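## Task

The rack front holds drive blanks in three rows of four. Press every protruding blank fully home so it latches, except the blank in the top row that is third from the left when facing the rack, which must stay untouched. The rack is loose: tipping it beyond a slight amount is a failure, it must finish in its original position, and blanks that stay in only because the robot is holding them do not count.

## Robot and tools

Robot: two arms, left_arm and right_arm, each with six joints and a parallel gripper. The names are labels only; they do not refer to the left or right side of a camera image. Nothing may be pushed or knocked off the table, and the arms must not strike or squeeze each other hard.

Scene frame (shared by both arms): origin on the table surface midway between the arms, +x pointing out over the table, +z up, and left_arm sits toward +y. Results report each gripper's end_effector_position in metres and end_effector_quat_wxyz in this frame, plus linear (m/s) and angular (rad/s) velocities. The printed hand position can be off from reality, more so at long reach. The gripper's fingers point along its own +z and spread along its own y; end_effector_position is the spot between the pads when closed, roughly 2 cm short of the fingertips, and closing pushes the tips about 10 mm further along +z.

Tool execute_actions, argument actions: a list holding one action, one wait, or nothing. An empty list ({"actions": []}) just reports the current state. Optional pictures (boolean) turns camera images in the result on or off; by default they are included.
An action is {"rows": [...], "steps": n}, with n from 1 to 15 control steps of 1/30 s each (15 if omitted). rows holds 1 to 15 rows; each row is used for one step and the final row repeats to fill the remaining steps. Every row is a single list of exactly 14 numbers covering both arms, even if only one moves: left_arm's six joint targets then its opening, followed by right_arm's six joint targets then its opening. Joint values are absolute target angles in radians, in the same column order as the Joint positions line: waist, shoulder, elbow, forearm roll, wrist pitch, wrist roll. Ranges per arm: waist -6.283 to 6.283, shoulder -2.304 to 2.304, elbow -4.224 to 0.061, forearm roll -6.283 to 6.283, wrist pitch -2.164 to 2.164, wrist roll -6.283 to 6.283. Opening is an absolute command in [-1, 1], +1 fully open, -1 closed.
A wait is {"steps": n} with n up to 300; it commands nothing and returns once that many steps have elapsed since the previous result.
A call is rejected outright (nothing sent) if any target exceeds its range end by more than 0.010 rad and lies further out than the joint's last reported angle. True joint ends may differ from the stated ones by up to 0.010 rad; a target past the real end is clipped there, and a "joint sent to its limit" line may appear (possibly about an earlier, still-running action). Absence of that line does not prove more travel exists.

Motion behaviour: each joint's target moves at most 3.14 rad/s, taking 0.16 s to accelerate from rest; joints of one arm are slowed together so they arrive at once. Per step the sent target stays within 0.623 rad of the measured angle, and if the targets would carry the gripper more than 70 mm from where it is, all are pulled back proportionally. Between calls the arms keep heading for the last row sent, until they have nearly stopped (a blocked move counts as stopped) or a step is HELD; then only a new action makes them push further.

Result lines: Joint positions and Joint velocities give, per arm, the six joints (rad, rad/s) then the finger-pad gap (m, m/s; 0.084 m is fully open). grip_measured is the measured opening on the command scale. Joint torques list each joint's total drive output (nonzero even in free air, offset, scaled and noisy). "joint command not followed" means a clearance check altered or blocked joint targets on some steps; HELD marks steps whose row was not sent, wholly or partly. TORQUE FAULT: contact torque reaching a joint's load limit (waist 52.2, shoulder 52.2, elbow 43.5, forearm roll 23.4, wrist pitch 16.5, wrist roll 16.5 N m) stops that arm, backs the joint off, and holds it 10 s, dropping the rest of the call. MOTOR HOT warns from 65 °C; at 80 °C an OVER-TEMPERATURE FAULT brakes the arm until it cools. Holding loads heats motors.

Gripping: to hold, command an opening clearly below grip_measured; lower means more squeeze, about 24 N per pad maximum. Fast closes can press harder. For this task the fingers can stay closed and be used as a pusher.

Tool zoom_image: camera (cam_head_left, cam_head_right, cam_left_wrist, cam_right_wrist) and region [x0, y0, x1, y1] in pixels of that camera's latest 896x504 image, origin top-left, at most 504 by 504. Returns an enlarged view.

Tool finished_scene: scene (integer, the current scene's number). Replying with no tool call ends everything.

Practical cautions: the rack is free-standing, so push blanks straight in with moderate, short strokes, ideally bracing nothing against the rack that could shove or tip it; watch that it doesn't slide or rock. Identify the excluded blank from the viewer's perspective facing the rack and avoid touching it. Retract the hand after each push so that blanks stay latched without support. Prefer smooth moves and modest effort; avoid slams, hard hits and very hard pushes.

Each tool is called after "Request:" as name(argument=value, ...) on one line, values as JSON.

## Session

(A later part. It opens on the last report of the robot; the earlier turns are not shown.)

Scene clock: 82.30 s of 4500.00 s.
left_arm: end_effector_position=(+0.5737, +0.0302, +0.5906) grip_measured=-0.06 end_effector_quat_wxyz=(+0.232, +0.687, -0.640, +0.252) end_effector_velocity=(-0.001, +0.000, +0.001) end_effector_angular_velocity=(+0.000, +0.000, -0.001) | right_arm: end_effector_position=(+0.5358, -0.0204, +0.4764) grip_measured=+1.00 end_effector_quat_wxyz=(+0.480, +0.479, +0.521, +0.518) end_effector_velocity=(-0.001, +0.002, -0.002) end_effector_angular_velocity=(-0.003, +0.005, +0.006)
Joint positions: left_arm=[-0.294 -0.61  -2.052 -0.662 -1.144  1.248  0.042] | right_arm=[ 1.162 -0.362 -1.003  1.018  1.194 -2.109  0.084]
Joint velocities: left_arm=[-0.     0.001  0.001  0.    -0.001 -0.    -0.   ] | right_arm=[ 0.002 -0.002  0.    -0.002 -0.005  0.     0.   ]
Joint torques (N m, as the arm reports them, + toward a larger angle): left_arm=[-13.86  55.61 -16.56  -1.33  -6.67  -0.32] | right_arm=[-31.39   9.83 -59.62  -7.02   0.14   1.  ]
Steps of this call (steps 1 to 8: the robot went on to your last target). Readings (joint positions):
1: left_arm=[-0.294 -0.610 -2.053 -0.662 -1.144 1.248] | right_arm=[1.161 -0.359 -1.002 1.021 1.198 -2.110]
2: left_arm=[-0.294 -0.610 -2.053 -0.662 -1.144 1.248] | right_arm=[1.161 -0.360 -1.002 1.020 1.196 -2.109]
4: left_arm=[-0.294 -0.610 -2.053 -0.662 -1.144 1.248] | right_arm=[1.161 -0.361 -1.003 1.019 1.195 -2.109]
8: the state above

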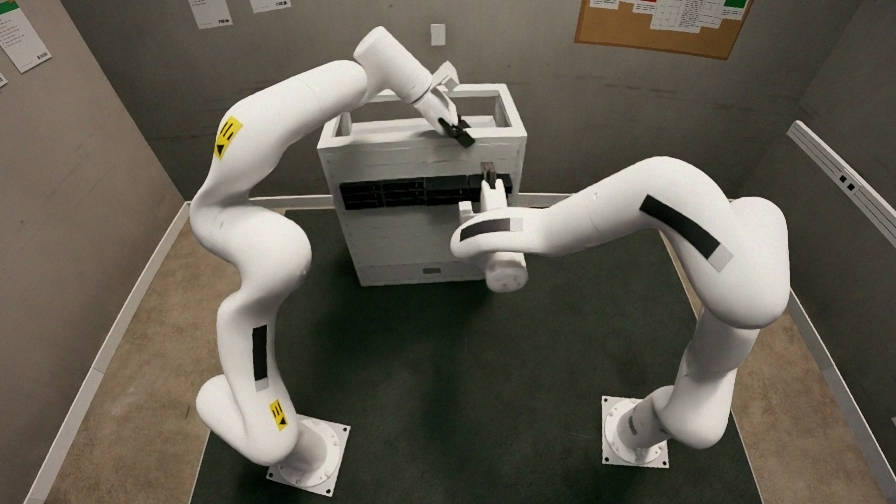

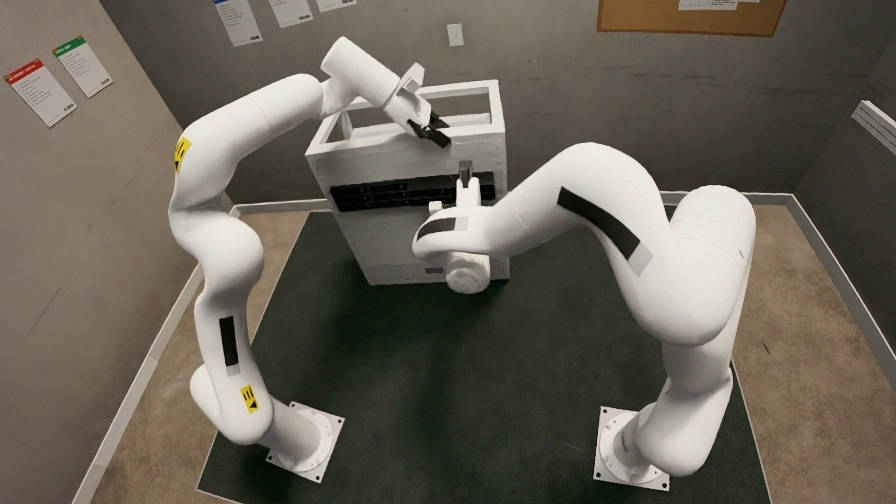

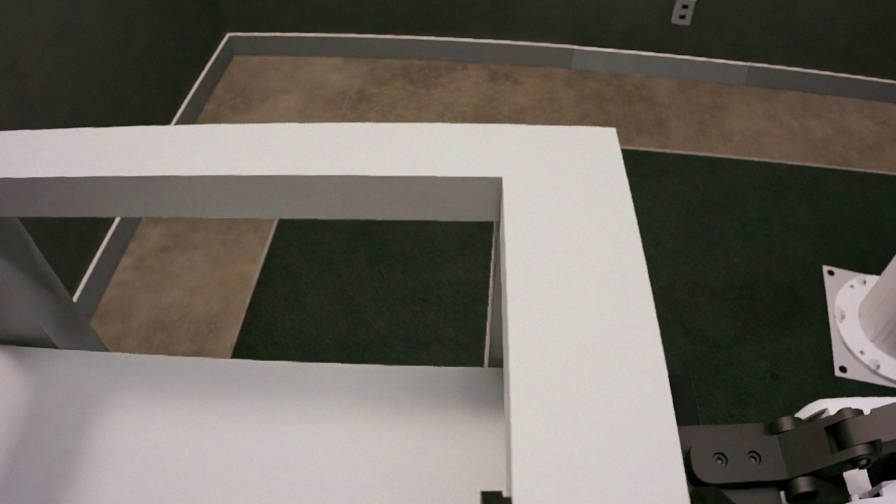

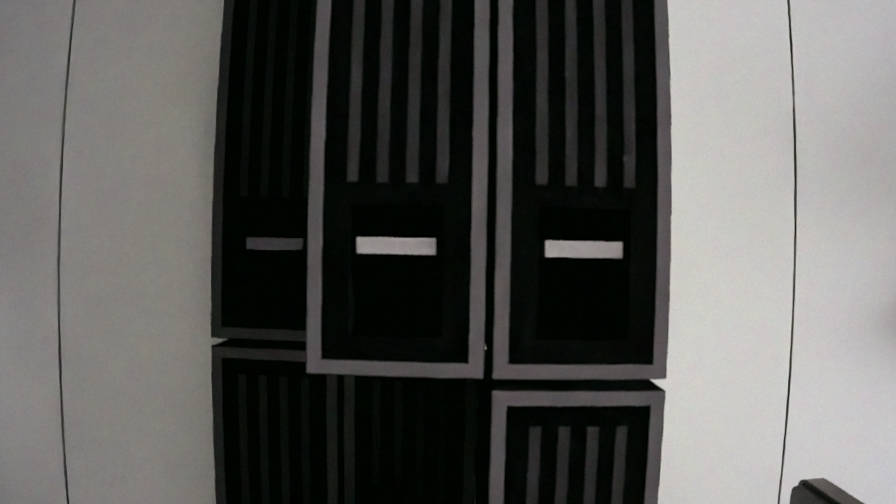

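Request:
execute_actions(actions=[{"rows": [[-0.2939,-0.6102,-2.0523,-0.662,-1.1482,1.2483,-0.4,1.1616,-0.3552,-0.9981,1.0256,1.2003,-2.1087,1],[-0.2939,-0.6102,-2.0523,-0.662,-1.1482,1.2483,-0.4,1.1649,-0.3527,-0.9947,1.0283,1.2024,-2.1089,1],[-0.2939,-0.6102,-2.0523,-0.662,-1.1482,1.2483,-0.4,1.1697,-0.3488,-0.9895,1.0323,1.2056,-2.1092,1],[-0.2939,-0.6102,-2.0523,-0.662,-1.1482,1.2483,-0.4,1.1757,-0.3441,-0.9831,1.0373,1.2095,-2.1096,1],[-0.2939,-0.6102,-2.0523,-0.662,-1.1482,1.2483,-0.4,1.1845,-0.3371,-0.9738,1.0445,1.2152,-2.1102,1],[-0.2939,-0.6102,-2.0523,-0.662,-1.1482,1.2483,-0.4,1.1932,-0.3302,-0.9645,1.0517,1.2208,-2.1107,1],[-0.2939,-0.6102,-2.0523,-0.662,-1.1482,1.2483,-0.4,1.2020,-0.3233,-0.9551,1.059,1.2265,-2.1113,1],[-0.2939,-0.6102,-2.0523,-0.662,-1.1482,1.2483,-0.4,1.2102,-0.3167,-0.9464,1.0658,1.2319,-2.1118,1],[-0.2939,-0.6102,-2.0523,-0.662,-1.1482,1.2483,-0.4,1.2183,-0.3103,-0.9377,1.0725,1.2371,-2.1124,1],[-0.2939,-0.6102,-2.0523,-0.662,-1.1482,1.2483,-0.4,1.2264,-0.3039,-0.9291,1.0792,1.2424,-2.1129,1]], "steps": 15}], pictures=false)

Request:
execute_actions(actions=[{"steps": 8}])

Scene clock: 84.27 s of 4500.00 s.
left_arm: end_effector_position=(+0.5725, +0.0301, +0.5904) grip_measured=-0.06 end_effector_quat_wxyz=(+0.233, +0.687, -0.641, +0.250) end_effector_velocity=(-0.000, +0.000, +0.001) end_effector_angular_velocity=(-0.001, -0.000, +0.000) | right_arm: end_effector_position=(+0.4975, -0.0270, +0.4788) grip_measured=+1.00 end_effector_quat_wxyz=(+0.482, +0.482, +0.517, +0.517) end_effector_velocity=(-0.028, -0.005, -0.004) end_effector_angular_velocity=(-0.008, +0.002, -0.003)
Joint positions: left_arm=[-0.294 -0.61  -2.052 -0.662 -1.148  1.248  0.041] | right_arm=[ 1.223 -0.307 -0.934  1.076  1.24  -2.112  0.084]
Joint velocities: left_arm=[ 0.     0.001 -0.    -0.001 -0.     0.    -0.   ] | right_arm=[ 0.045  0.034  0.053  0.039  0.032 -0.005  0.   ]
Joint torques (N m, as the arm reports them, + toward a larger angle): left_arm=[-12.53  52.63 -17.67  -1.46  -4.44  -0.05] | right_arm=[  3.27  24.9  -29.95  -3.12   1.34  -0.01]
Steps of this call (steps 1 to 15: the robot went on to your last target; steps 16 to 44: nothing new was sent; steps 45 to 59: all 15 steps of this action). Readings (joint positions):
45: left_arm=[-0.294 -0.610 -2.052 -0.662 -1.144 1.248] | right_arm=[1.162 -0.362 -1.002 1.018 1.194 -2.109]
46: left_arm=[-0.294 -0.610 -2.052 -0.662 -1.145 1.248] | right_arm=[1.163 -0.361 -1.001 1.020 1.195 -2.109]
48: left_arm=[-0.294 -0.610 -2.052 -0.662 -1.148 1.248] | right_arm=[1.166 -0.358 -0.998 1.024 1.196 -2.108]
52: left_arm=[-0.294 -0.610 -2.052 -0.662 -1.148 1.248] | right_arm=[1.183 -0.340 -0.978 1.042 1.214 -2.109]
59: the state above

Scene clock: 84.53 s of 4500.00 s.
left_arm: end_effector_position=(+0.5726, +0.0301, +0.5904) grip_measured=-0.06 end_effector_quat_wxyz=(+0.233, +0.687, -0.641, +0.250) end_effector_velocity=(+0.000, +0.000, +0.001) end_effector_angular_velocity=(-0.001, -0.001, +0.000) | right_arm: end_effector_position=(+0.4954, -0.0275, +0.4785) grip_measured=+1.00 end_effector_quat_wxyz=(+0.482, +0.482, +0.517, +0.517) end_effector_velocity=(-0.002, +0.001, +0.000) end_effector_angular_velocity=(-0.001, -0.001, +0.002)
Joint positions: left_arm=[-0.294 -0.61  -2.052 -0.662 -1.148  1.248  0.041] | right_arm=[ 1.226 -0.304 -0.929  1.079  1.242 -2.113  0.084]
Joint velocities: left_arm=[ 0.     0.    -0.001  0.     0.    -0.    -0.   ] | right_arm=[ 0.004  0.002  0.003  0.002  0.002 -0.001  0.   ]
Joint torques (N m, as the arm reports them, + toward a larger angle): left_arm=[-11.05  52.76 -17.77  -1.26  -4.3   -0.05] | right_arm=[  1.09  25.63 -28.4   -3.22   1.4   -0.05]
Steps of this call (steps 1 to 8: the robot went on to your last target). Readings (joint positions):
1: left_arm=[-0.294 -0.610 -2.052 -0.662 -1.148 1.248] | right_arm=[1.224 -0.306 -0.932 1.077 1.241 -2.113]
2: left_arm=[-0.294 -0.610 -2.052 -0.662 -1.148 1.248] | right_arm=[1.225 -0.305 -0.931 1.078 1.241 -2.113]
4: left_arm=[-0.294 -0.610 -2.052 -0.662 -1.148 1.248] | right_arm=[1.225 -0.305 -0.930 1.078 1.242 -2.113]
8: the state above

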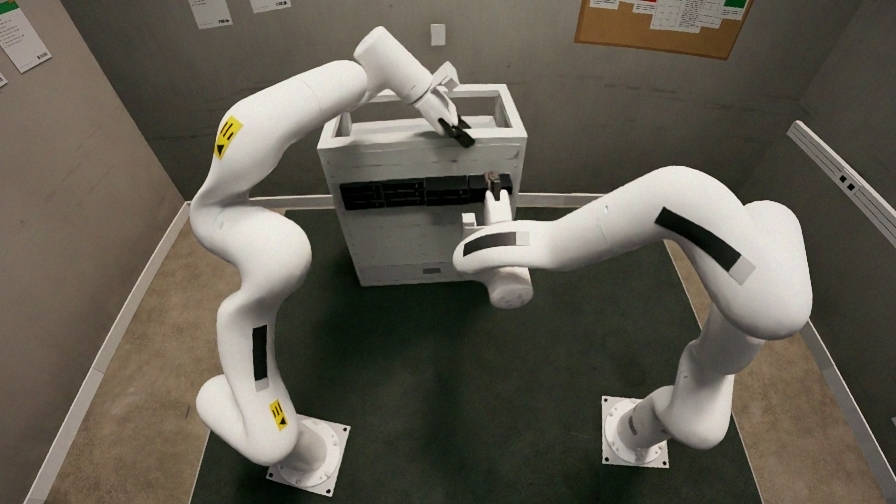

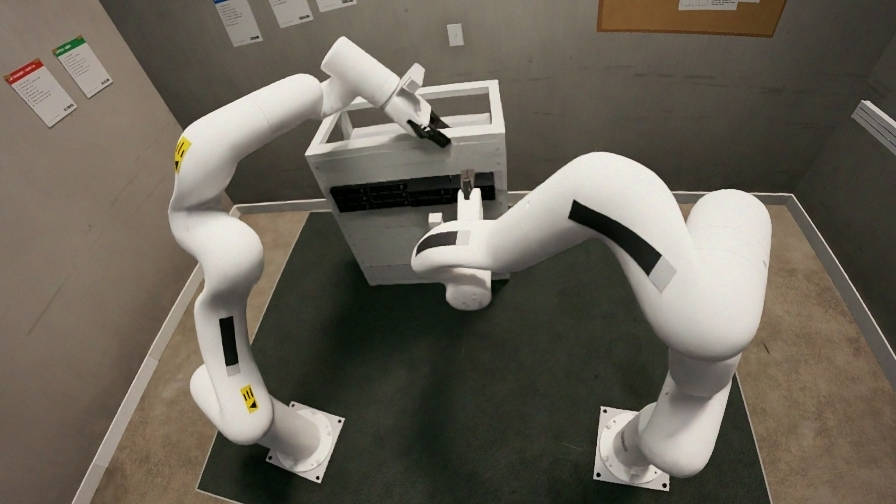

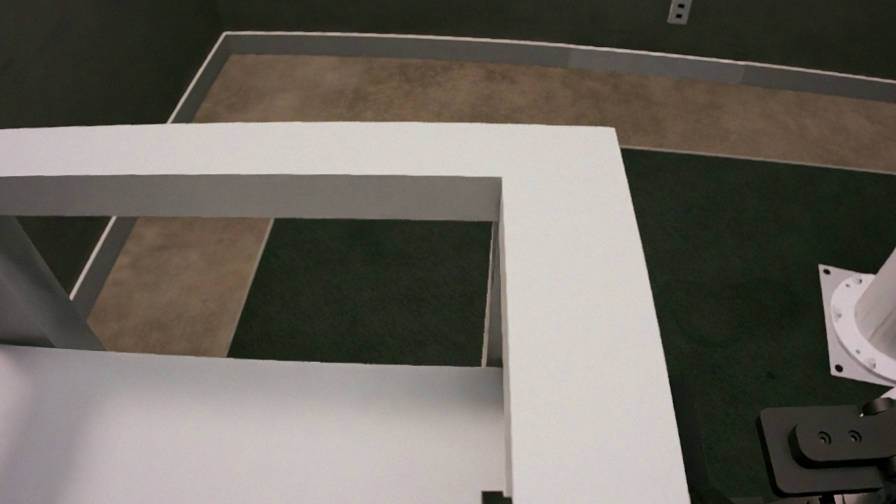

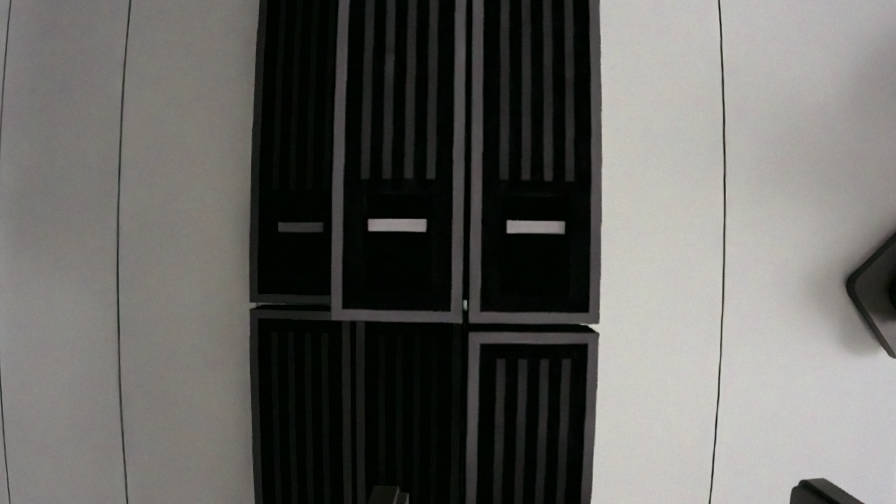

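Request:
zoom_image(camera="cam_right_wrist", region=[240, 280, 620, 504])

Region (240, 280, 620, 504) of cam_right_wrist's 896x504 image, scaled by 1.326, with more detail than that image has; it fills the top 297 rows of this view, and the rest is white.

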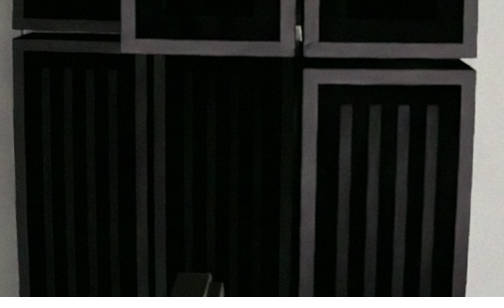

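Request:
execute_actions(actions=[{"rows": [[-0.2939,-0.6102,-2.0523,-0.662,-1.1482,1.2483,-0.4,1.2264,-0.2987,-0.9318,1.0817,1.2387,-2.1204,1],[-0.2939,-0.6102,-2.0523,-0.662,-1.1482,1.2483,-0.4,1.2264,-0.2935,-0.9346,1.0842,1.2351,-2.1278,1],[-0.2939,-0.6102,-2.0523,-0.662,-1.1482,1.2483,-0.4,1.2264,-0.2883,-0.9373,1.0867,1.2314,-2.1353,1],[-0.2939,-0.6102,-2.0523,-0.662,-1.1482,1.2483,-0.4,1.2264,-0.2832,-0.94,1.0893,1.2278,-2.1427,1],[-0.2939,-0.6102,-2.0523,-0.662,-1.1482,1.2483,-0.4,1.2264,-0.278,-0.9427,1.0918,1.2241,-2.1502,1],[-0.2939,-0.6102,-2.0523,-0.662,-1.1482,1.2483,-0.4,1.2264,-0.2728,-0.9455,1.0943,1.2204,-2.1576,1],[-0.2939,-0.6102,-2.0523,-0.662,-1.1482,1.2483,-0.4,1.2264,-0.2676,-0.9482,1.0968,1.2168,-2.1651,1],[-0.2939,-0.6102,-2.0523,-0.662,-1.1482,1.2483,-0.4,1.2264,-0.2624,-0.9509,1.0993,1.2131,-2.1725,1],[-0.2939,-0.6102,-2.0523,-0.662,-1.1482,1.2483,-0.4,1.2264,-0.2624,-0.9509,1.0993,1.2131,-2.1725,1],[-0.2939,-0.6102,-2.0523,-0.662,-1.1482,1.2483,-0.4,1.2264,-0.2624,-0.9509,1.0993,1.2131,-2.1725,1],[-0.2939,-0.6102,-2.0523,-0.662,-1.1482,1.2483,-0.4,1.2264,-0.2624,-0.9509,1.0993,1.2131,-2.1725,1],[-0.2939,-0.6102,-2.0523,-0.662,-1.1482,1.2483,-0.4,1.2248,-0.2637,-0.9526,1.098,1.212,-2.1723,1],[-0.2939,-0.6102,-2.0523,-0.662,-1.1482,1.2483,-0.4,1.2232,-0.2651,-0.9543,1.0967,1.2109,-2.1721,1],[-0.2939,-0.6102,-2.0523,-0.662,-1.1482,1.2483,-0.4,1.2215,-0.2664,-0.956,1.0954,1.2098,-2.172,1],[-0.2939,-0.6102,-2.0523,-0.662,-1.1482,1.2483,-0.4,1.2199,-0.2677,-0.9578,1.0941,1.2087,-2.1718,1]], "steps": 15}])

Scene clock: 89.27 s of 4500.00 s.
left_arm: end_effector_position=(+0.5727, +0.0302, +0.5904) grip_measured=-0.07 end_effector_quat_wxyz=(+0.233, +0.687, -0.641, +0.250) end_effector_velocity=(-0.000, +0.000, +0.001) end_effector_angular_velocity=(-0.001, -0.001, +0.000) | right_arm: end_effector_position=(+0.4965, -0.0273, +0.5064) grip_measured=+1.00 end_effector_quat_wxyz=(+0.482, +0.482, +0.517, +0.517) end_effector_velocity=(+0.021, +0.003, +0.003) end_effector_angular_velocity=(-0.010, +0.005, +0.003)
Joint positions: left_arm=[-0.294 -0.61  -2.052 -0.662 -1.148  1.248  0.041] | right_arm=[ 1.224 -0.265 -0.953  1.097  1.212 -2.171  0.084]
Joint velocities: left_arm=[ 0.     0.002  0.    -0.001 -0.     0.    -0.   ] | right_arm=[-0.035 -0.023 -0.04  -0.024 -0.034 -0.015  0.   ]
Joint torques (N m, as the arm reports them, + toward a larger angle): left_arm=[ -8.71  52.72 -18.29  -0.23  -3.72  -0.09] | right_arm=[  2.12  25.16 -28.67  -3.31   1.33  -0.07]
Steps of this call (steps 1 to 15: the robot went on to your last target; steps 16 to 90: nothing new was sent; then 1.23 s passed at rest; steps 91 to 105: all 15 steps of this action). Readings (joint positions):
91: left_arm=[-0.294 -0.610 -2.052 -0.662 -1.148 1.248] | right_arm=[1.226 -0.304 -0.929 1.079 1.242 -2.113]
92: left_arm=[-0.294 -0.610 -2.052 -0.662 -1.148 1.248] | right_arm=[1.226 -0.303 -0.930 1.080 1.241 -2.115]
94: left_arm=[-0.294 -0.610 -2.052 -0.662 -1.148 1.248] | right_arm=[1.226 -0.298 -0.932 1.082 1.237 -2.123]
98: left_arm=[-0.294 -0.610 -2.052 -0.662 -1.148 1.248] | right_arm=[1.226 -0.279 -0.942 1.091 1.225 -2.148]
105: the state above

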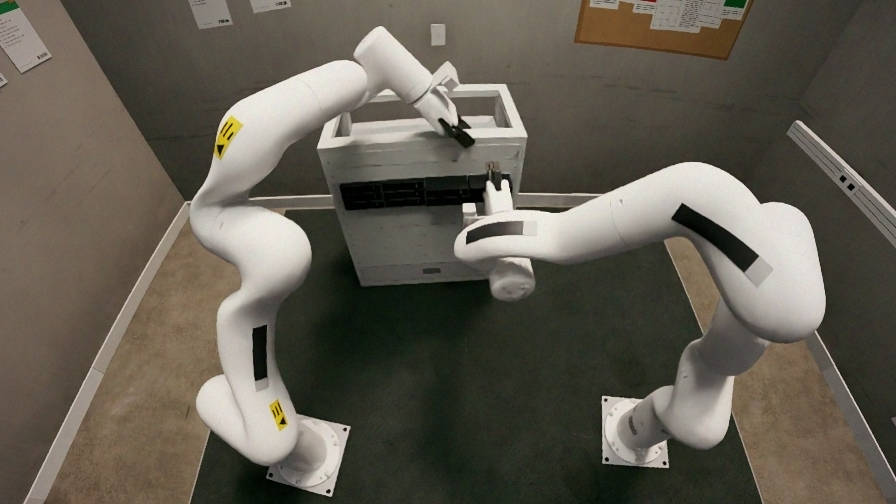

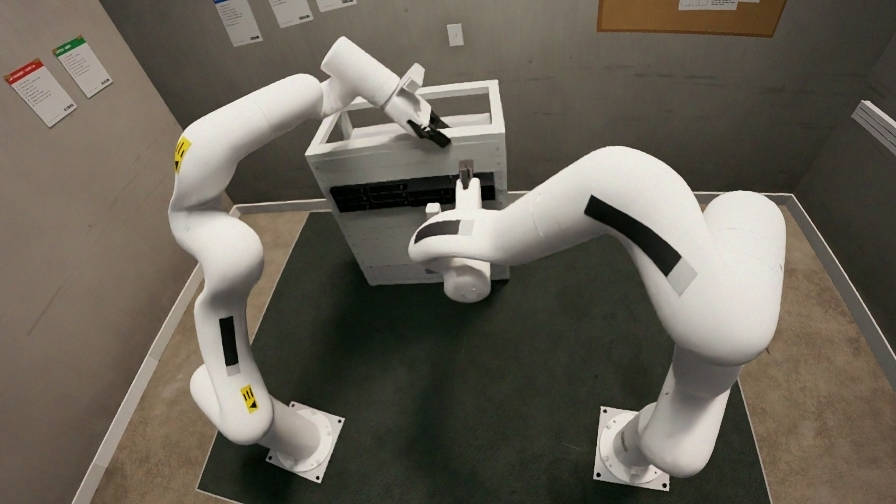

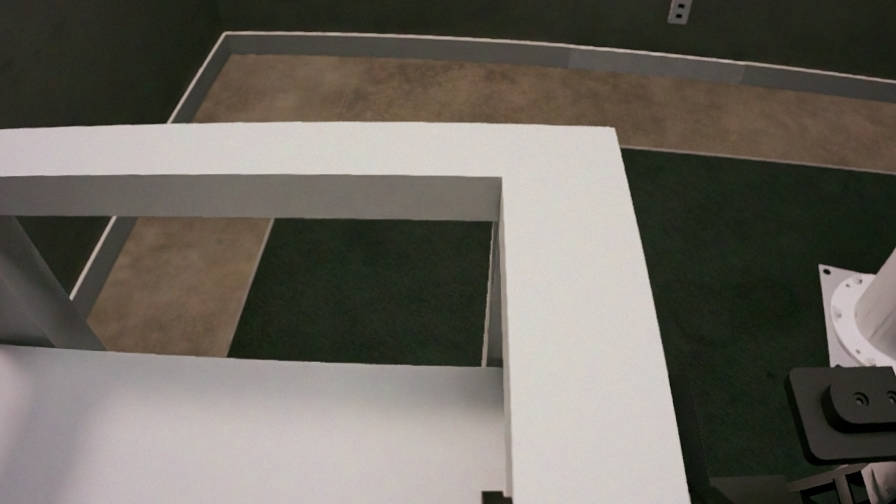

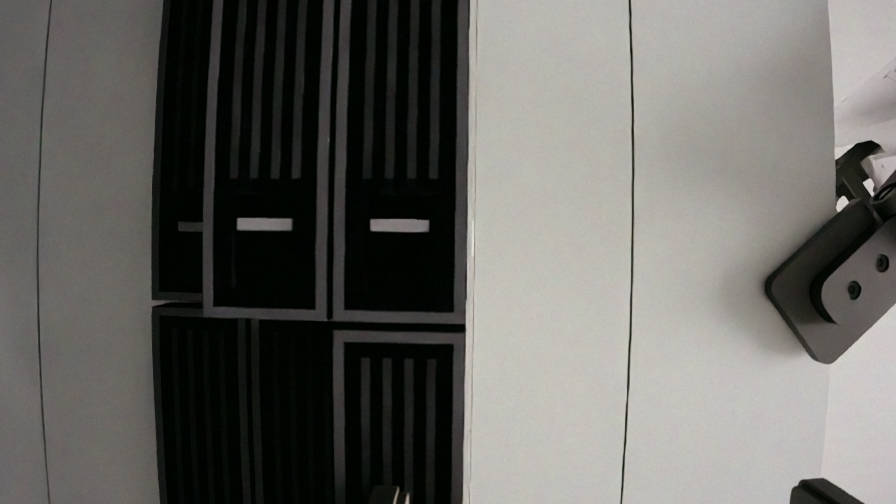

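Request:
execute_actions(actions=[{"rows": [[-0.2939,-0.6102,-2.0523,-0.662,-1.1482,1.2483,-0.4,1.2175,-0.2697,-0.9603,1.0921,1.2071,-2.1715,1],[-0.2939,-0.6102,-2.0523,-0.662,-1.1482,1.2483,-0.4,1.2151,-0.2717,-0.9629,1.0901,1.2054,-2.1713,1],[-0.2939,-0.6102,-2.0523,-0.662,-1.1482,1.2483,-0.4,1.2118,-0.2743,-0.9663,1.0875,1.2032,-2.1709,1],[-0.2939,-0.6102,-2.0523,-0.662,-1.1482,1.2483,-0.4,1.2082,-0.2773,-0.9702,1.0846,1.2007,-2.1705,1],[-0.2939,-0.6102,-2.0523,-0.662,-1.1482,1.2483,-0.4,1.2045,-0.2803,-0.9741,1.0816,1.1983,-2.1701,1],[-0.2939,-0.6102,-2.0523,-0.662,-1.1482,1.2483,-0.4,1.2009,-0.2833,-0.9779,1.0787,1.1958,-2.1697,1],[-0.2939,-0.6102,-2.0523,-0.662,-1.1482,1.2483,-0.4,1.1973,-0.2863,-0.9818,1.0758,1.1933,-2.1693,1],[-0.2939,-0.6102,-2.0523,-0.662,-1.1482,1.2483,-0.4,1.1936,-0.2893,-0.9856,1.0728,1.1909,-2.1689,1],[-0.2939,-0.6102,-2.0523,-0.662,-1.1482,1.2483,-0.4,1.19,-0.2923,-0.9895,1.0699,1.1884,-2.1685,1],[-0.2939,-0.6102,-2.0523,-0.662,-1.1482,1.2483,-0.4,1.1863,-0.2952,-0.9933,1.0669,1.1859,-2.1681,1],[-0.2939,-0.6102,-2.0523,-0.662,-1.1482,1.2483,-0.4,1.1827,-0.2982,-0.9972,1.064,1.1835,-2.1677,1],[-0.2939,-0.6102,-2.0523,-0.662,-1.1482,1.2483,-0.4,1.179,-0.3012,-1.0011,1.061,1.181,-2.1673,1],[-0.2939,-0.6102,-2.0523,-0.662,-1.1482,1.2483,-0.4,1.1754,-0.3042,-1.0049,1.0581,1.1785,-2.1669,1],[-0.2939,-0.6102,-2.0523,-0.662,-1.1482,1.2483,-0.4,1.1722,-0.3069,-1.0084,1.0555,1.1763,-2.1666,1],[-0.2939,-0.6102,-2.0523,-0.662,-1.1482,1.2483,-0.4,1.1697,-0.3088,-1.0109,1.0535,1.1747,-2.1663,1]], "steps": 15}], pictures=false)

Request:
execute_actions(actions=[{"rows": [[-0.2939,-0.6102,-2.0523,-0.662,-1.1482,1.2483,-0.4,1.1689,-0.3095,-1.0118,1.0529,1.1741,-2.1662,1],[-0.2939,-0.6102,-2.0523,-0.662,-1.1482,1.2483,-0.4,1.1681,-0.3102,-1.0126,1.0522,1.1736,-2.1661,1],[-0.2939,-0.6102,-2.0523,-0.662,-1.1482,1.2483,-0.4,1.1673,-0.3108,-1.0135,1.0516,1.173,-2.166,1],[-0.2939,-0.6102,-2.0523,-0.662,-1.1482,1.2483,-0.4,1.1665,-0.3115,-1.0144,1.0509,1.1725,-2.166,1],[-0.2939,-0.6102,-2.0523,-0.662,-1.1482,1.2483,-0.4,1.1657,-0.3122,-1.0152,1.0503,1.1719,-2.1659,1],[-0.2939,-0.6102,-2.0523,-0.662,-1.1482,1.2483,-0.4,1.1649,-0.3128,-1.0161,1.0496,1.1714,-2.1658,1],[-0.2939,-0.6102,-2.0523,-0.662,-1.1482,1.2483,-0.4,1.1641,-0.3135,-1.0169,1.0489,1.1708,-2.1657,1],[-0.2939,-0.6102,-2.0523,-0.662,-1.1482,1.2483,-0.4,1.1633,-0.3142,-1.0178,1.0483,1.1703,-2.1656,1],[-0.2939,-0.6102,-2.0523,-0.662,-1.1482,1.2483,-0.4,1.1624,-0.3148,-1.0186,1.0476,1.1697,-2.1655,1],[-0.2939,-0.6102,-2.0523,-0.662,-1.1482,1.2483,-0.4,1.1616,-0.3155,-1.0195,1.047,1.1692,-2.1654,1]], "steps": 15}], pictures=false)

Scene clock: 92.47 s of 4500.00 s.
left_arm: end_effector_position=(+0.5727, +0.0302, +0.5904) grip_measured=-0.06 end_effector_quat_wxyz=(+0.233, +0.687, -0.641, +0.250) end_effector_velocity=(+0.000, -0.000, +0.001) end_effector_angular_velocity=(-0.002, -0.001, +0.000) | right_arm: end_effector_position=(+0.5234, -0.0249, +0.5073) grip_measured=+1.00 end_effector_quat_wxyz=(+0.482, +0.482, +0.517, +0.517) end_effector_velocity=(+0.064, +0.004, -0.000) end_effector_angular_velocity=(+0.000, -0.000, +0.001)
Joint positions: left_arm=[-0.294 -0.61  -2.052 -0.662 -1.148  1.248  0.041] | right_arm=[ 1.18  -0.3   -1.     1.062  1.182 -2.167  0.084]
Joint velocities: left_arm=[ 0.    -0.    -0.002 -0.001  0.    -0.     0.   ] | right_arm=[-0.103 -0.085 -0.11  -0.084 -0.07   0.012  0.   ]
Joint torques (N m, as the arm reports them, + toward a larger angle): left_arm=[ -9.21  53.38 -18.03  -0.48  -4.29  -0.18] | right_arm=[  1.02  28.59 -31.81  -3.18   1.55   0.12]
Steps of this call (steps 1 to 15: the robot went on to your last target; steps 16 to 81: nothing new was sent; steps 82 to 96: all 15 steps of this action). Readings (joint positions):
82: left_arm=[-0.294 -0.610 -2.052 -0.662 -1.148 1.248] | right_arm=[1.220 -0.268 -0.958 1.094 1.209 -2.172]
83: left_arm=[-0.294 -0.610 -2.052 -0.662 -1.148 1.248] | right_arm=[1.219 -0.268 -0.958 1.094 1.208 -2.172]
85: left_arm=[-0.294 -0.610 -2.052 -0.662 -1.148 1.248] | right_arm=[1.216 -0.270 -0.961 1.091 1.207 -2.172]
89: left_arm=[-0.294 -0.610 -2.052 -0.662 -1.148 1.248] | right_arm=[1.205 -0.280 -0.973 1.082 1.199 -2.170]
96: the state above

Scene clock: 92.97 s of 4500.00 s.
left_arm: end_effector_position=(+0.5729, +0.0302, +0.5904) grip_measured=-0.06 end_effector_quat_wxyz=(+0.233, +0.687, -0.641, +0.250) end_effector_velocity=(+0.000, +0.000, +0.001) end_effector_angular_velocity=(-0.001, -0.002, +0.001) | right_arm: end_effector_position=(+0.5337, -0.0241, +0.5073) grip_measured=+1.00 end_effector_quat_wxyz=(+0.482, +0.482, +0.517, +0.517) end_effector_velocity=(+0.003, -0.001, -0.000) end_effector_angular_velocity=(-0.001, +0.001, -0.000)
Joint positions: left_arm=[-0.294 -0.61  -2.052 -0.662 -1.148  1.248  0.041] | right_arm=[ 1.164 -0.314 -1.018  1.048  1.171 -2.166  0.084]
Joint velocities: left_arm=[ 0.     0.001 -0.     0.     0.002  0.     0.   ] | right_arm=[-0.006 -0.003 -0.004 -0.004 -0.005  0.     0.   ]
Joint torques (N m, as the arm reports them, + toward a larger angle): left_arm=[-10.24  53.94 -17.56  -0.51  -5.1   -0.21] | right_arm=[-11.96  19.07 -40.04  -4.47   0.74   0.37]
Steps of this call (steps 1 to 15: all 15 steps of this action). Readings (joint positions):
1: left_arm=[-0.294 -0.610 -2.052 -0.662 -1.148 1.248] | right_arm=[1.177 -0.303 -1.003 1.059 1.180 -2.167]
2: left_arm=[-0.294 -0.610 -2.052 -0.662 -1.148 1.248] | right_arm=[1.174 -0.305 -1.006 1.057 1.178 -2.167]
4: left_arm=[-0.294 -0.610 -2.052 -0.662 -1.148 1.248] | right_arm=[1.171 -0.308 -1.010 1.054 1.175 -2.166]
8: left_arm=[-0.294 -0.610 -2.052 -0.662 -1.148 1.248] | right_arm=[1.166 -0.312 -1.015 1.051 1.172 -2.166]
15: the state above

Request:
execute_actions(actions=[{"rows": [[-0.2939,-0.6102,-2.0523,-0.662,-1.1482,1.2483,-0.4,1.1612,-0.3158,-1.0199,1.0467,1.1689,-2.1654,1],[-0.2939,-0.6102,-2.0523,-0.662,-1.1482,1.2483,-0.4,1.1608,-0.3161,-1.0204,1.0463,1.1686,-2.1653,1],[-0.2939,-0.6102,-2.0523,-0.662,-1.1482,1.2483,-0.4,1.1604,-0.3165,-1.0208,1.046,1.1684,-2.1653,1],[-0.2939,-0.6102,-2.0523,-0.662,-1.1482,1.2483,-0.4,1.16,-0.3168,-1.0212,1.0457,1.1681,-2.1652,1]], "steps": 10}], pictures=false)

Scene clock: 95.10 s of 4500.00 s.
left_arm: end_effector_position=(+0.5730, +0.0302, +0.5905) grip_measured=-0.06 end_effector_quat_wxyz=(+0.233, +0.687, -0.641, +0.251) end_effector_velocity=(-0.000, +0.000, +0.001) end_effector_angular_velocity=(-0.001, -0.002, +0.000) | right_arm: end_effector_position=(+0.5344, -0.0230, +0.5070) grip_measured=+1.00 end_effector_quat_wxyz=(+0.482, +0.481, +0.518, +0.518) end_effector_velocity=(-0.001, +0.001, -0.000) end_effector_angular_velocity=(-0.001, -0.002, +0.001)
Joint positions: left_arm=[-0.294 -0.61  -2.052 -0.662 -1.147  1.248  0.041] | right_arm=[ 1.163 -0.316 -1.02   1.046  1.169 -2.166  0.084]
Joint velocities: left_arm=[-0.     0.001 -0.001 -0.     0.    -0.     0.   ] | right_arm=[ 0.002 -0.001 -0.    -0.001  0.002 -0.     0.   ]
Joint torques (N m, as the arm reports them, + toward a larger angle): left_arm=[-13.14  55.38 -17.18  -1.26  -5.91  -0.2 ] | right_arm=[-18.44  18.14 -50.9   -6.32   1.05   0.71]
Steps of this call (steps 1 to 15: the robot went on to your last target; steps 16 to 54: nothing new was sent; steps 55 to 64: all 10 steps of this action). Readings (joint positions):
55: left_arm=[-0.294 -0.610 -2.052 -0.662 -1.147 1.248] | right_arm=[1.164 -0.316 -1.019 1.047 1.169 -2.165]
56: left_arm=[-0.294 -0.610 -2.052 -0.662 -1.147 1.248] | right_arm=[1.164 -0.316 -1.020 1.047 1.169 -2.165]
58: left_arm=[-0.294 -0.610 -2.052 -0.662 -1.147 1.248] | right_arm=[1.163 -0.316 -1.020 1.047 1.169 -2.165]
62: left_arm=[-0.294 -0.610 -2.052 -0.662 -1.147 1.248] | right_arm=[1.163 -0.316 -1.020 1.046 1.169 -2.166]
64: the state above

Request:
execute_actions(actions=[{"rows": [[-0.2939,-0.6102,-2.0523,-0.662,-1.1482,1.2483,-0.4,1.1649,-0.3128,-1.0161,1.0496,1.1714,-2.1658,1],[-0.2939,-0.6102,-2.0523,-0.662,-1.1482,1.2483,-0.4,1.1697,-0.3088,-1.0109,1.0535,1.1747,-2.1663,1],[-0.2939,-0.6102,-2.0523,-0.662,-1.1482,1.2483,-0.4,1.1762,-0.3035,-1.0041,1.0588,1.1791,-2.167,1],[-0.2939,-0.6102,-2.0523,-0.662,-1.1482,1.2483,-0.4,1.1843,-0.2969,-0.9955,1.0653,1.1846,-2.1679,1],[-0.2939,-0.6102,-2.0523,-0.662,-1.1482,1.2483,-0.4,1.1924,-0.2903,-0.9869,1.0718,1.19,-2.1688,1],[-0.2939,-0.6102,-2.0523,-0.662,-1.1482,1.2483,-0.4,1.2005,-0.2836,-0.9783,1.0784,1.1955,-2.1697,1],[-0.2939,-0.6102,-2.0523,-0.662,-1.1482,1.2483,-0.4,1.2086,-0.277,-0.9698,1.0849,1.201,-2.1706,1],[-0.2939,-0.6102,-2.0523,-0.662,-1.1482,1.2483,-0.4,1.2167,-0.2704,-0.9612,1.0915,1.2065,-2.1714,1],[-0.2939,-0.6102,-2.0523,-0.662,-1.1482,1.2483,-0.4,1.2248,-0.2637,-0.9526,1.098,1.212,-2.1723,1],[-0.2939,-0.6102,-2.0523,-0.662,-1.1482,1.2483,-0.4,1.2329,-0.2571,-0.944,1.1045,1.2175,-2.1732,1],[-0.2939,-0.6102,-2.0523,-0.662,-1.1482,1.2483,-0.4,1.2394,-0.2518,-0.9372,1.1098,1.2219,-2.1739,1]], "steps": 15}])

Scene clock: 97.03 s of 4500.00 s.
left_arm: end_effector_position=(+0.5725, +0.0301, +0.5904) grip_measured=-0.06 end_effector_quat_wxyz=(+0.233, +0.687, -0.641, +0.250) end_effector_velocity=(+0.000, -0.000, +0.001) end_effector_angular_velocity=(-0.001, -0.001, +0.000) | right_arm: end_effector_position=(+0.4905, -0.0279, +0.5072) grip_measured=+1.00 end_effector_quat_wxyz=(+0.482, +0.482, +0.517, +0.517) end_effector_velocity=(-0.039, -0.007, -0.003) end_effector_angular_velocity=(-0.008, -0.001, -0.004)
Joint positions: left_arm=[-0.294 -0.61  -2.052 -0.662 -1.149  1.248  0.041] | right_arm=[ 1.234 -0.256 -0.943  1.105  1.218 -2.173  0.084]
Joint velocities: left_arm=[ 0.    -0.    -0.001 -0.     0.     0.    -0.   ] | right_arm=[ 0.065  0.052  0.073  0.054  0.049 -0.009  0.   ]
Joint torques (N m, as the arm reports them, + toward a larger angle): left_arm=[-11.06  53.28 -17.95  -0.96  -4.5   -0.09] | right_arm=[ -0.03  24.9  -31.28  -2.84   1.29  -0.2 ]
Steps of this call (steps 1 to 15: the robot went on to your last target; steps 16 to 43: nothing new was sent; steps 44 to 58: all 15 steps of this action). Readings (joint positions):
44: left_arm=[-0.294 -0.610 -2.052 -0.662 -1.147 1.248] | right_arm=[1.163 -0.317 -1.020 1.046 1.168 -2.166]
45: left_arm=[-0.294 -0.610 -2.052 -0.662 -1.147 1.248] | right_arm=[1.164 -0.316 -1.020 1.047 1.168 -2.166]
47: left_arm=[-0.294 -0.610 -2.052 -0.662 -1.149 1.248] | right_arm=[1.167 -0.313 -1.016 1.050 1.170 -2.165]
51: left_arm=[-0.294 -0.610 -2.052 -0.662 -1.149 1.248] | right_arm=[1.189 -0.293 -0.992 1.069 1.187 -2.168]
58: the state above

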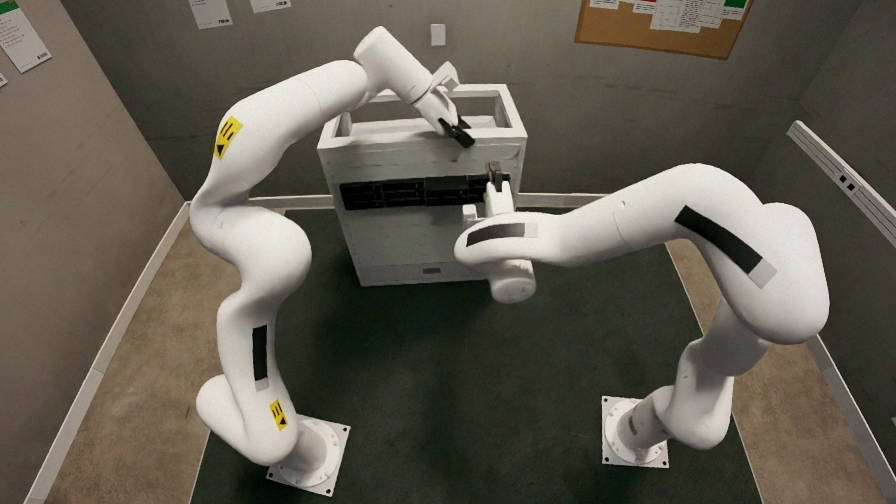

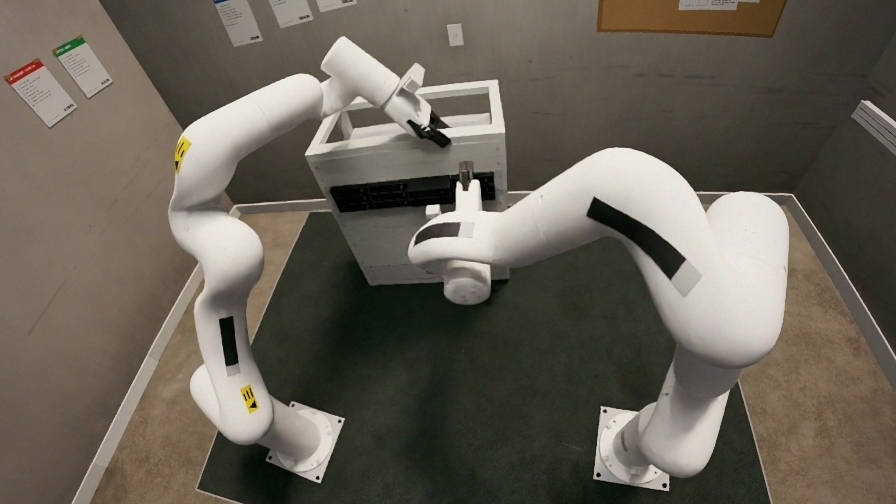

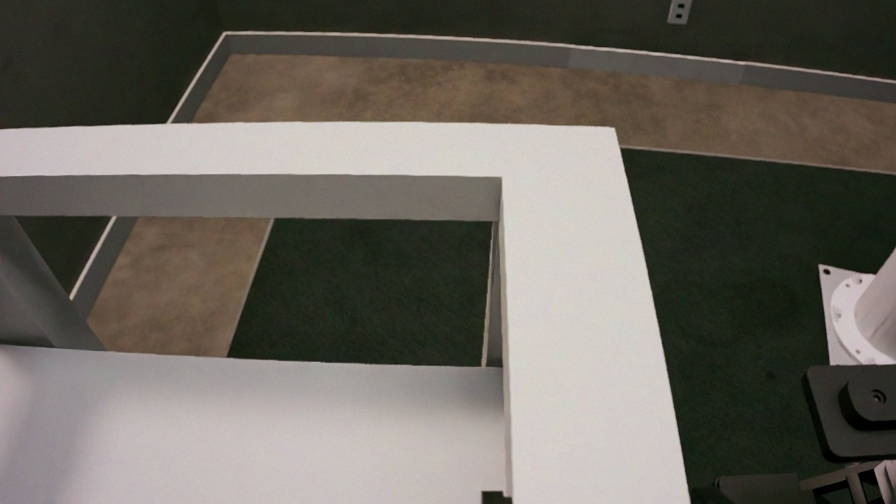

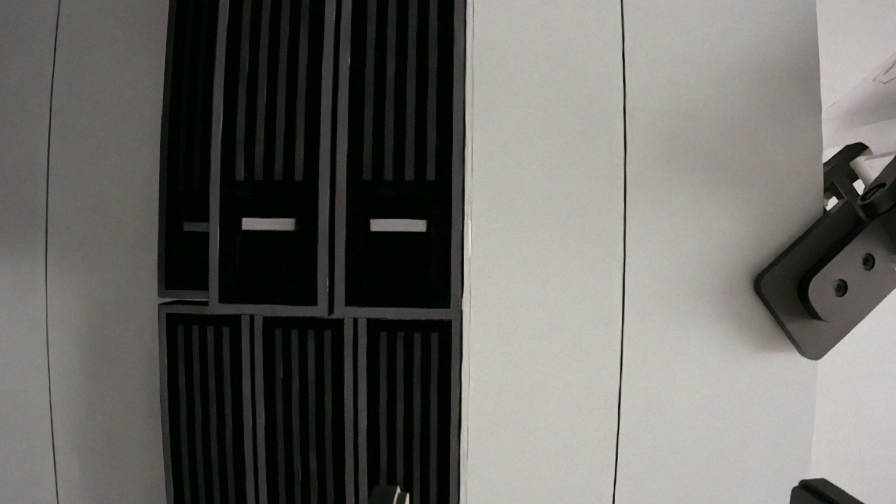

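Request:
execute_actions(actions=[])

Scene clock: 98.93 s of 4500.00 s.
left_arm: end_effector_position=(+0.5727, +0.0302, +0.5904) grip_measured=-0.07 end_effector_quat_wxyz=(+0.233, +0.687, -0.641, +0.250) end_effector_velocity=(+0.000, +0.000, -0.000) end_effector_angular_velocity=(+0.001, -0.000, +0.000) | right_arm: end_effector_position=(+0.4874, -0.0286, +0.5068) grip_measured=+1.00 end_effector_quat_wxyz=(+0.482, +0.482, +0.517, +0.517) end_effector_velocity=(+0.000, -0.000, +0.000) end_effector_angular_velocity=(-0.001, -0.002, -0.001)
Joint positions: left_arm=[-0.294 -0.61  -2.052 -0.662 -1.148  1.248  0.041] | right_arm=[ 1.239 -0.252 -0.937  1.11   1.222 -2.174  0.084]
Joint velocities: left_arm=[ 0.    -0.    -0.     0.001  0.    -0.    -0.   ] | right_arm=[-0.001 -0.     0.    -0.001  0.002 -0.     0.   ]
Joint torques (N m, as the arm reports them, + toward a larger angle): left_arm=[ -8.72  52.98 -17.98  -0.44  -3.77  -0.06] | right_arm=[  0.77  24.94 -29.22  -2.85   1.42  -0.01]
Steps of this call (steps 1 to 15: the robot went on to your last target; steps 16 to 57: nothing new was sent). Readings (joint positions):
1: left_arm=[-0.294 -0.610 -2.052 -0.662 -1.149 1.248] | right_arm=[1.236 -0.255 -0.941 1.107 1.219 -2.173]
2: left_arm=[-0.294 -0.610 -2.052 -0.662 -1.149 1.248] | right_arm=[1.237 -0.254 -0.940 1.108 1.220 -2.174]
4: left_arm=[-0.294 -0.610 -2.052 -0.662 -1.149 1.248] | right_arm=[1.238 -0.253 -0.939 1.109 1.221 -2.174]
8: left_arm=[-0.294 -0.610 -2.052 -0.662 -1.148 1.248] | right_arm=[1.239 -0.252 -0.938 1.110 1.222 -2.174]
57: the state above
All arms were judged still, so your last target was given up. Only a new action makes them travel on or press farther. Fingers that are still opening or closing keep moving.

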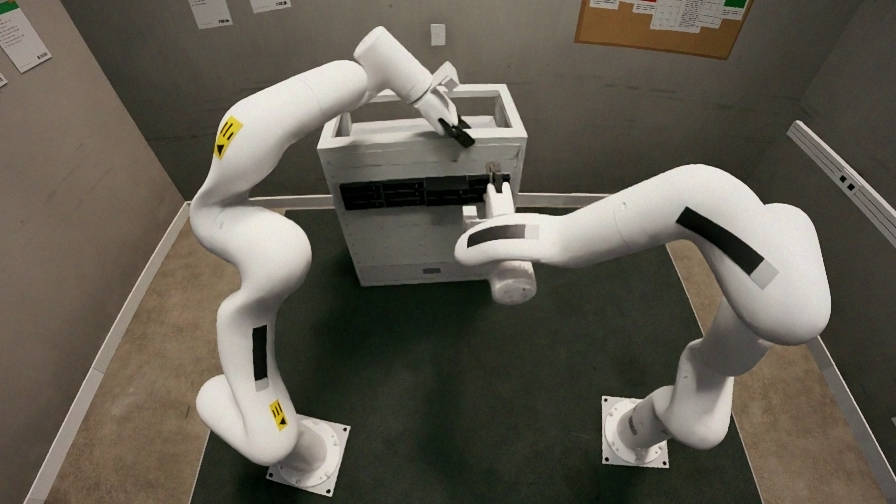

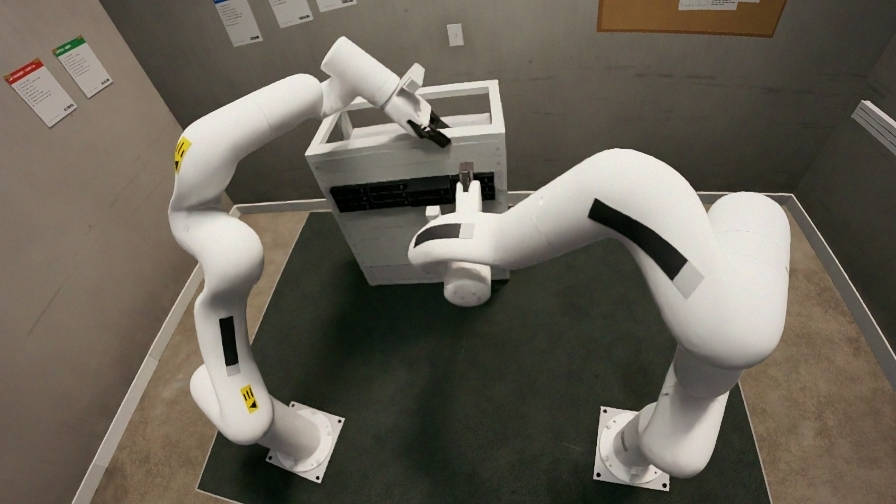

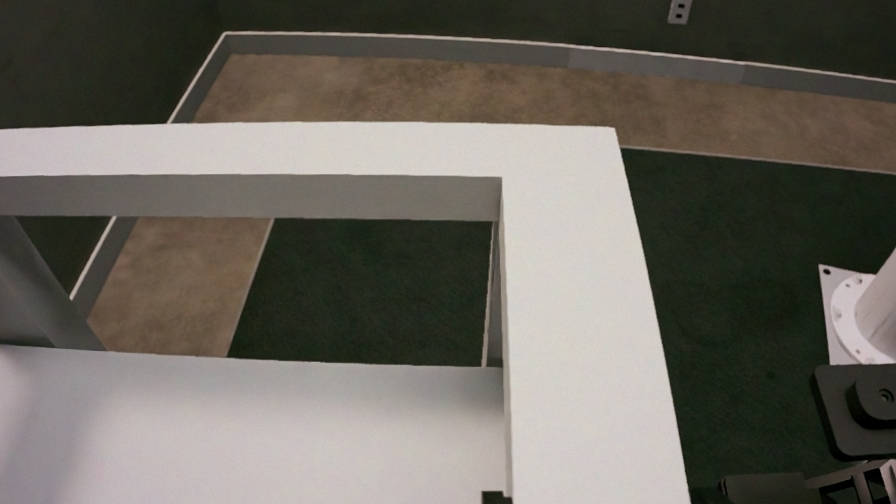

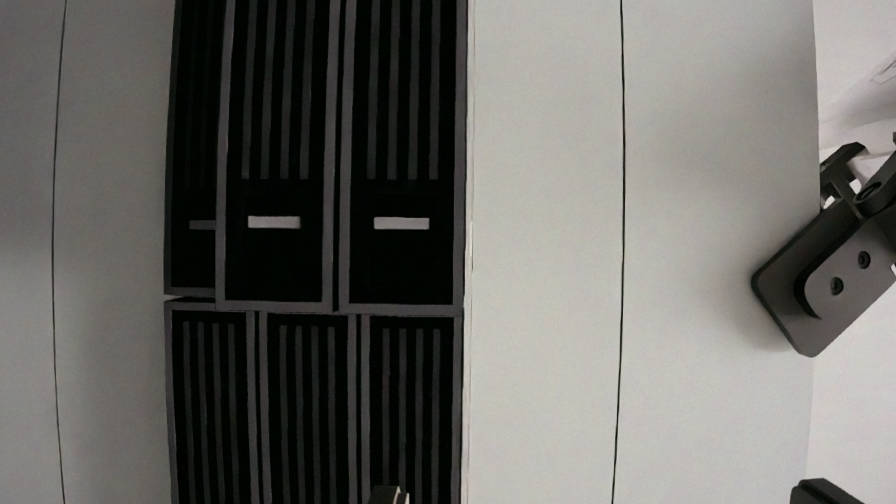

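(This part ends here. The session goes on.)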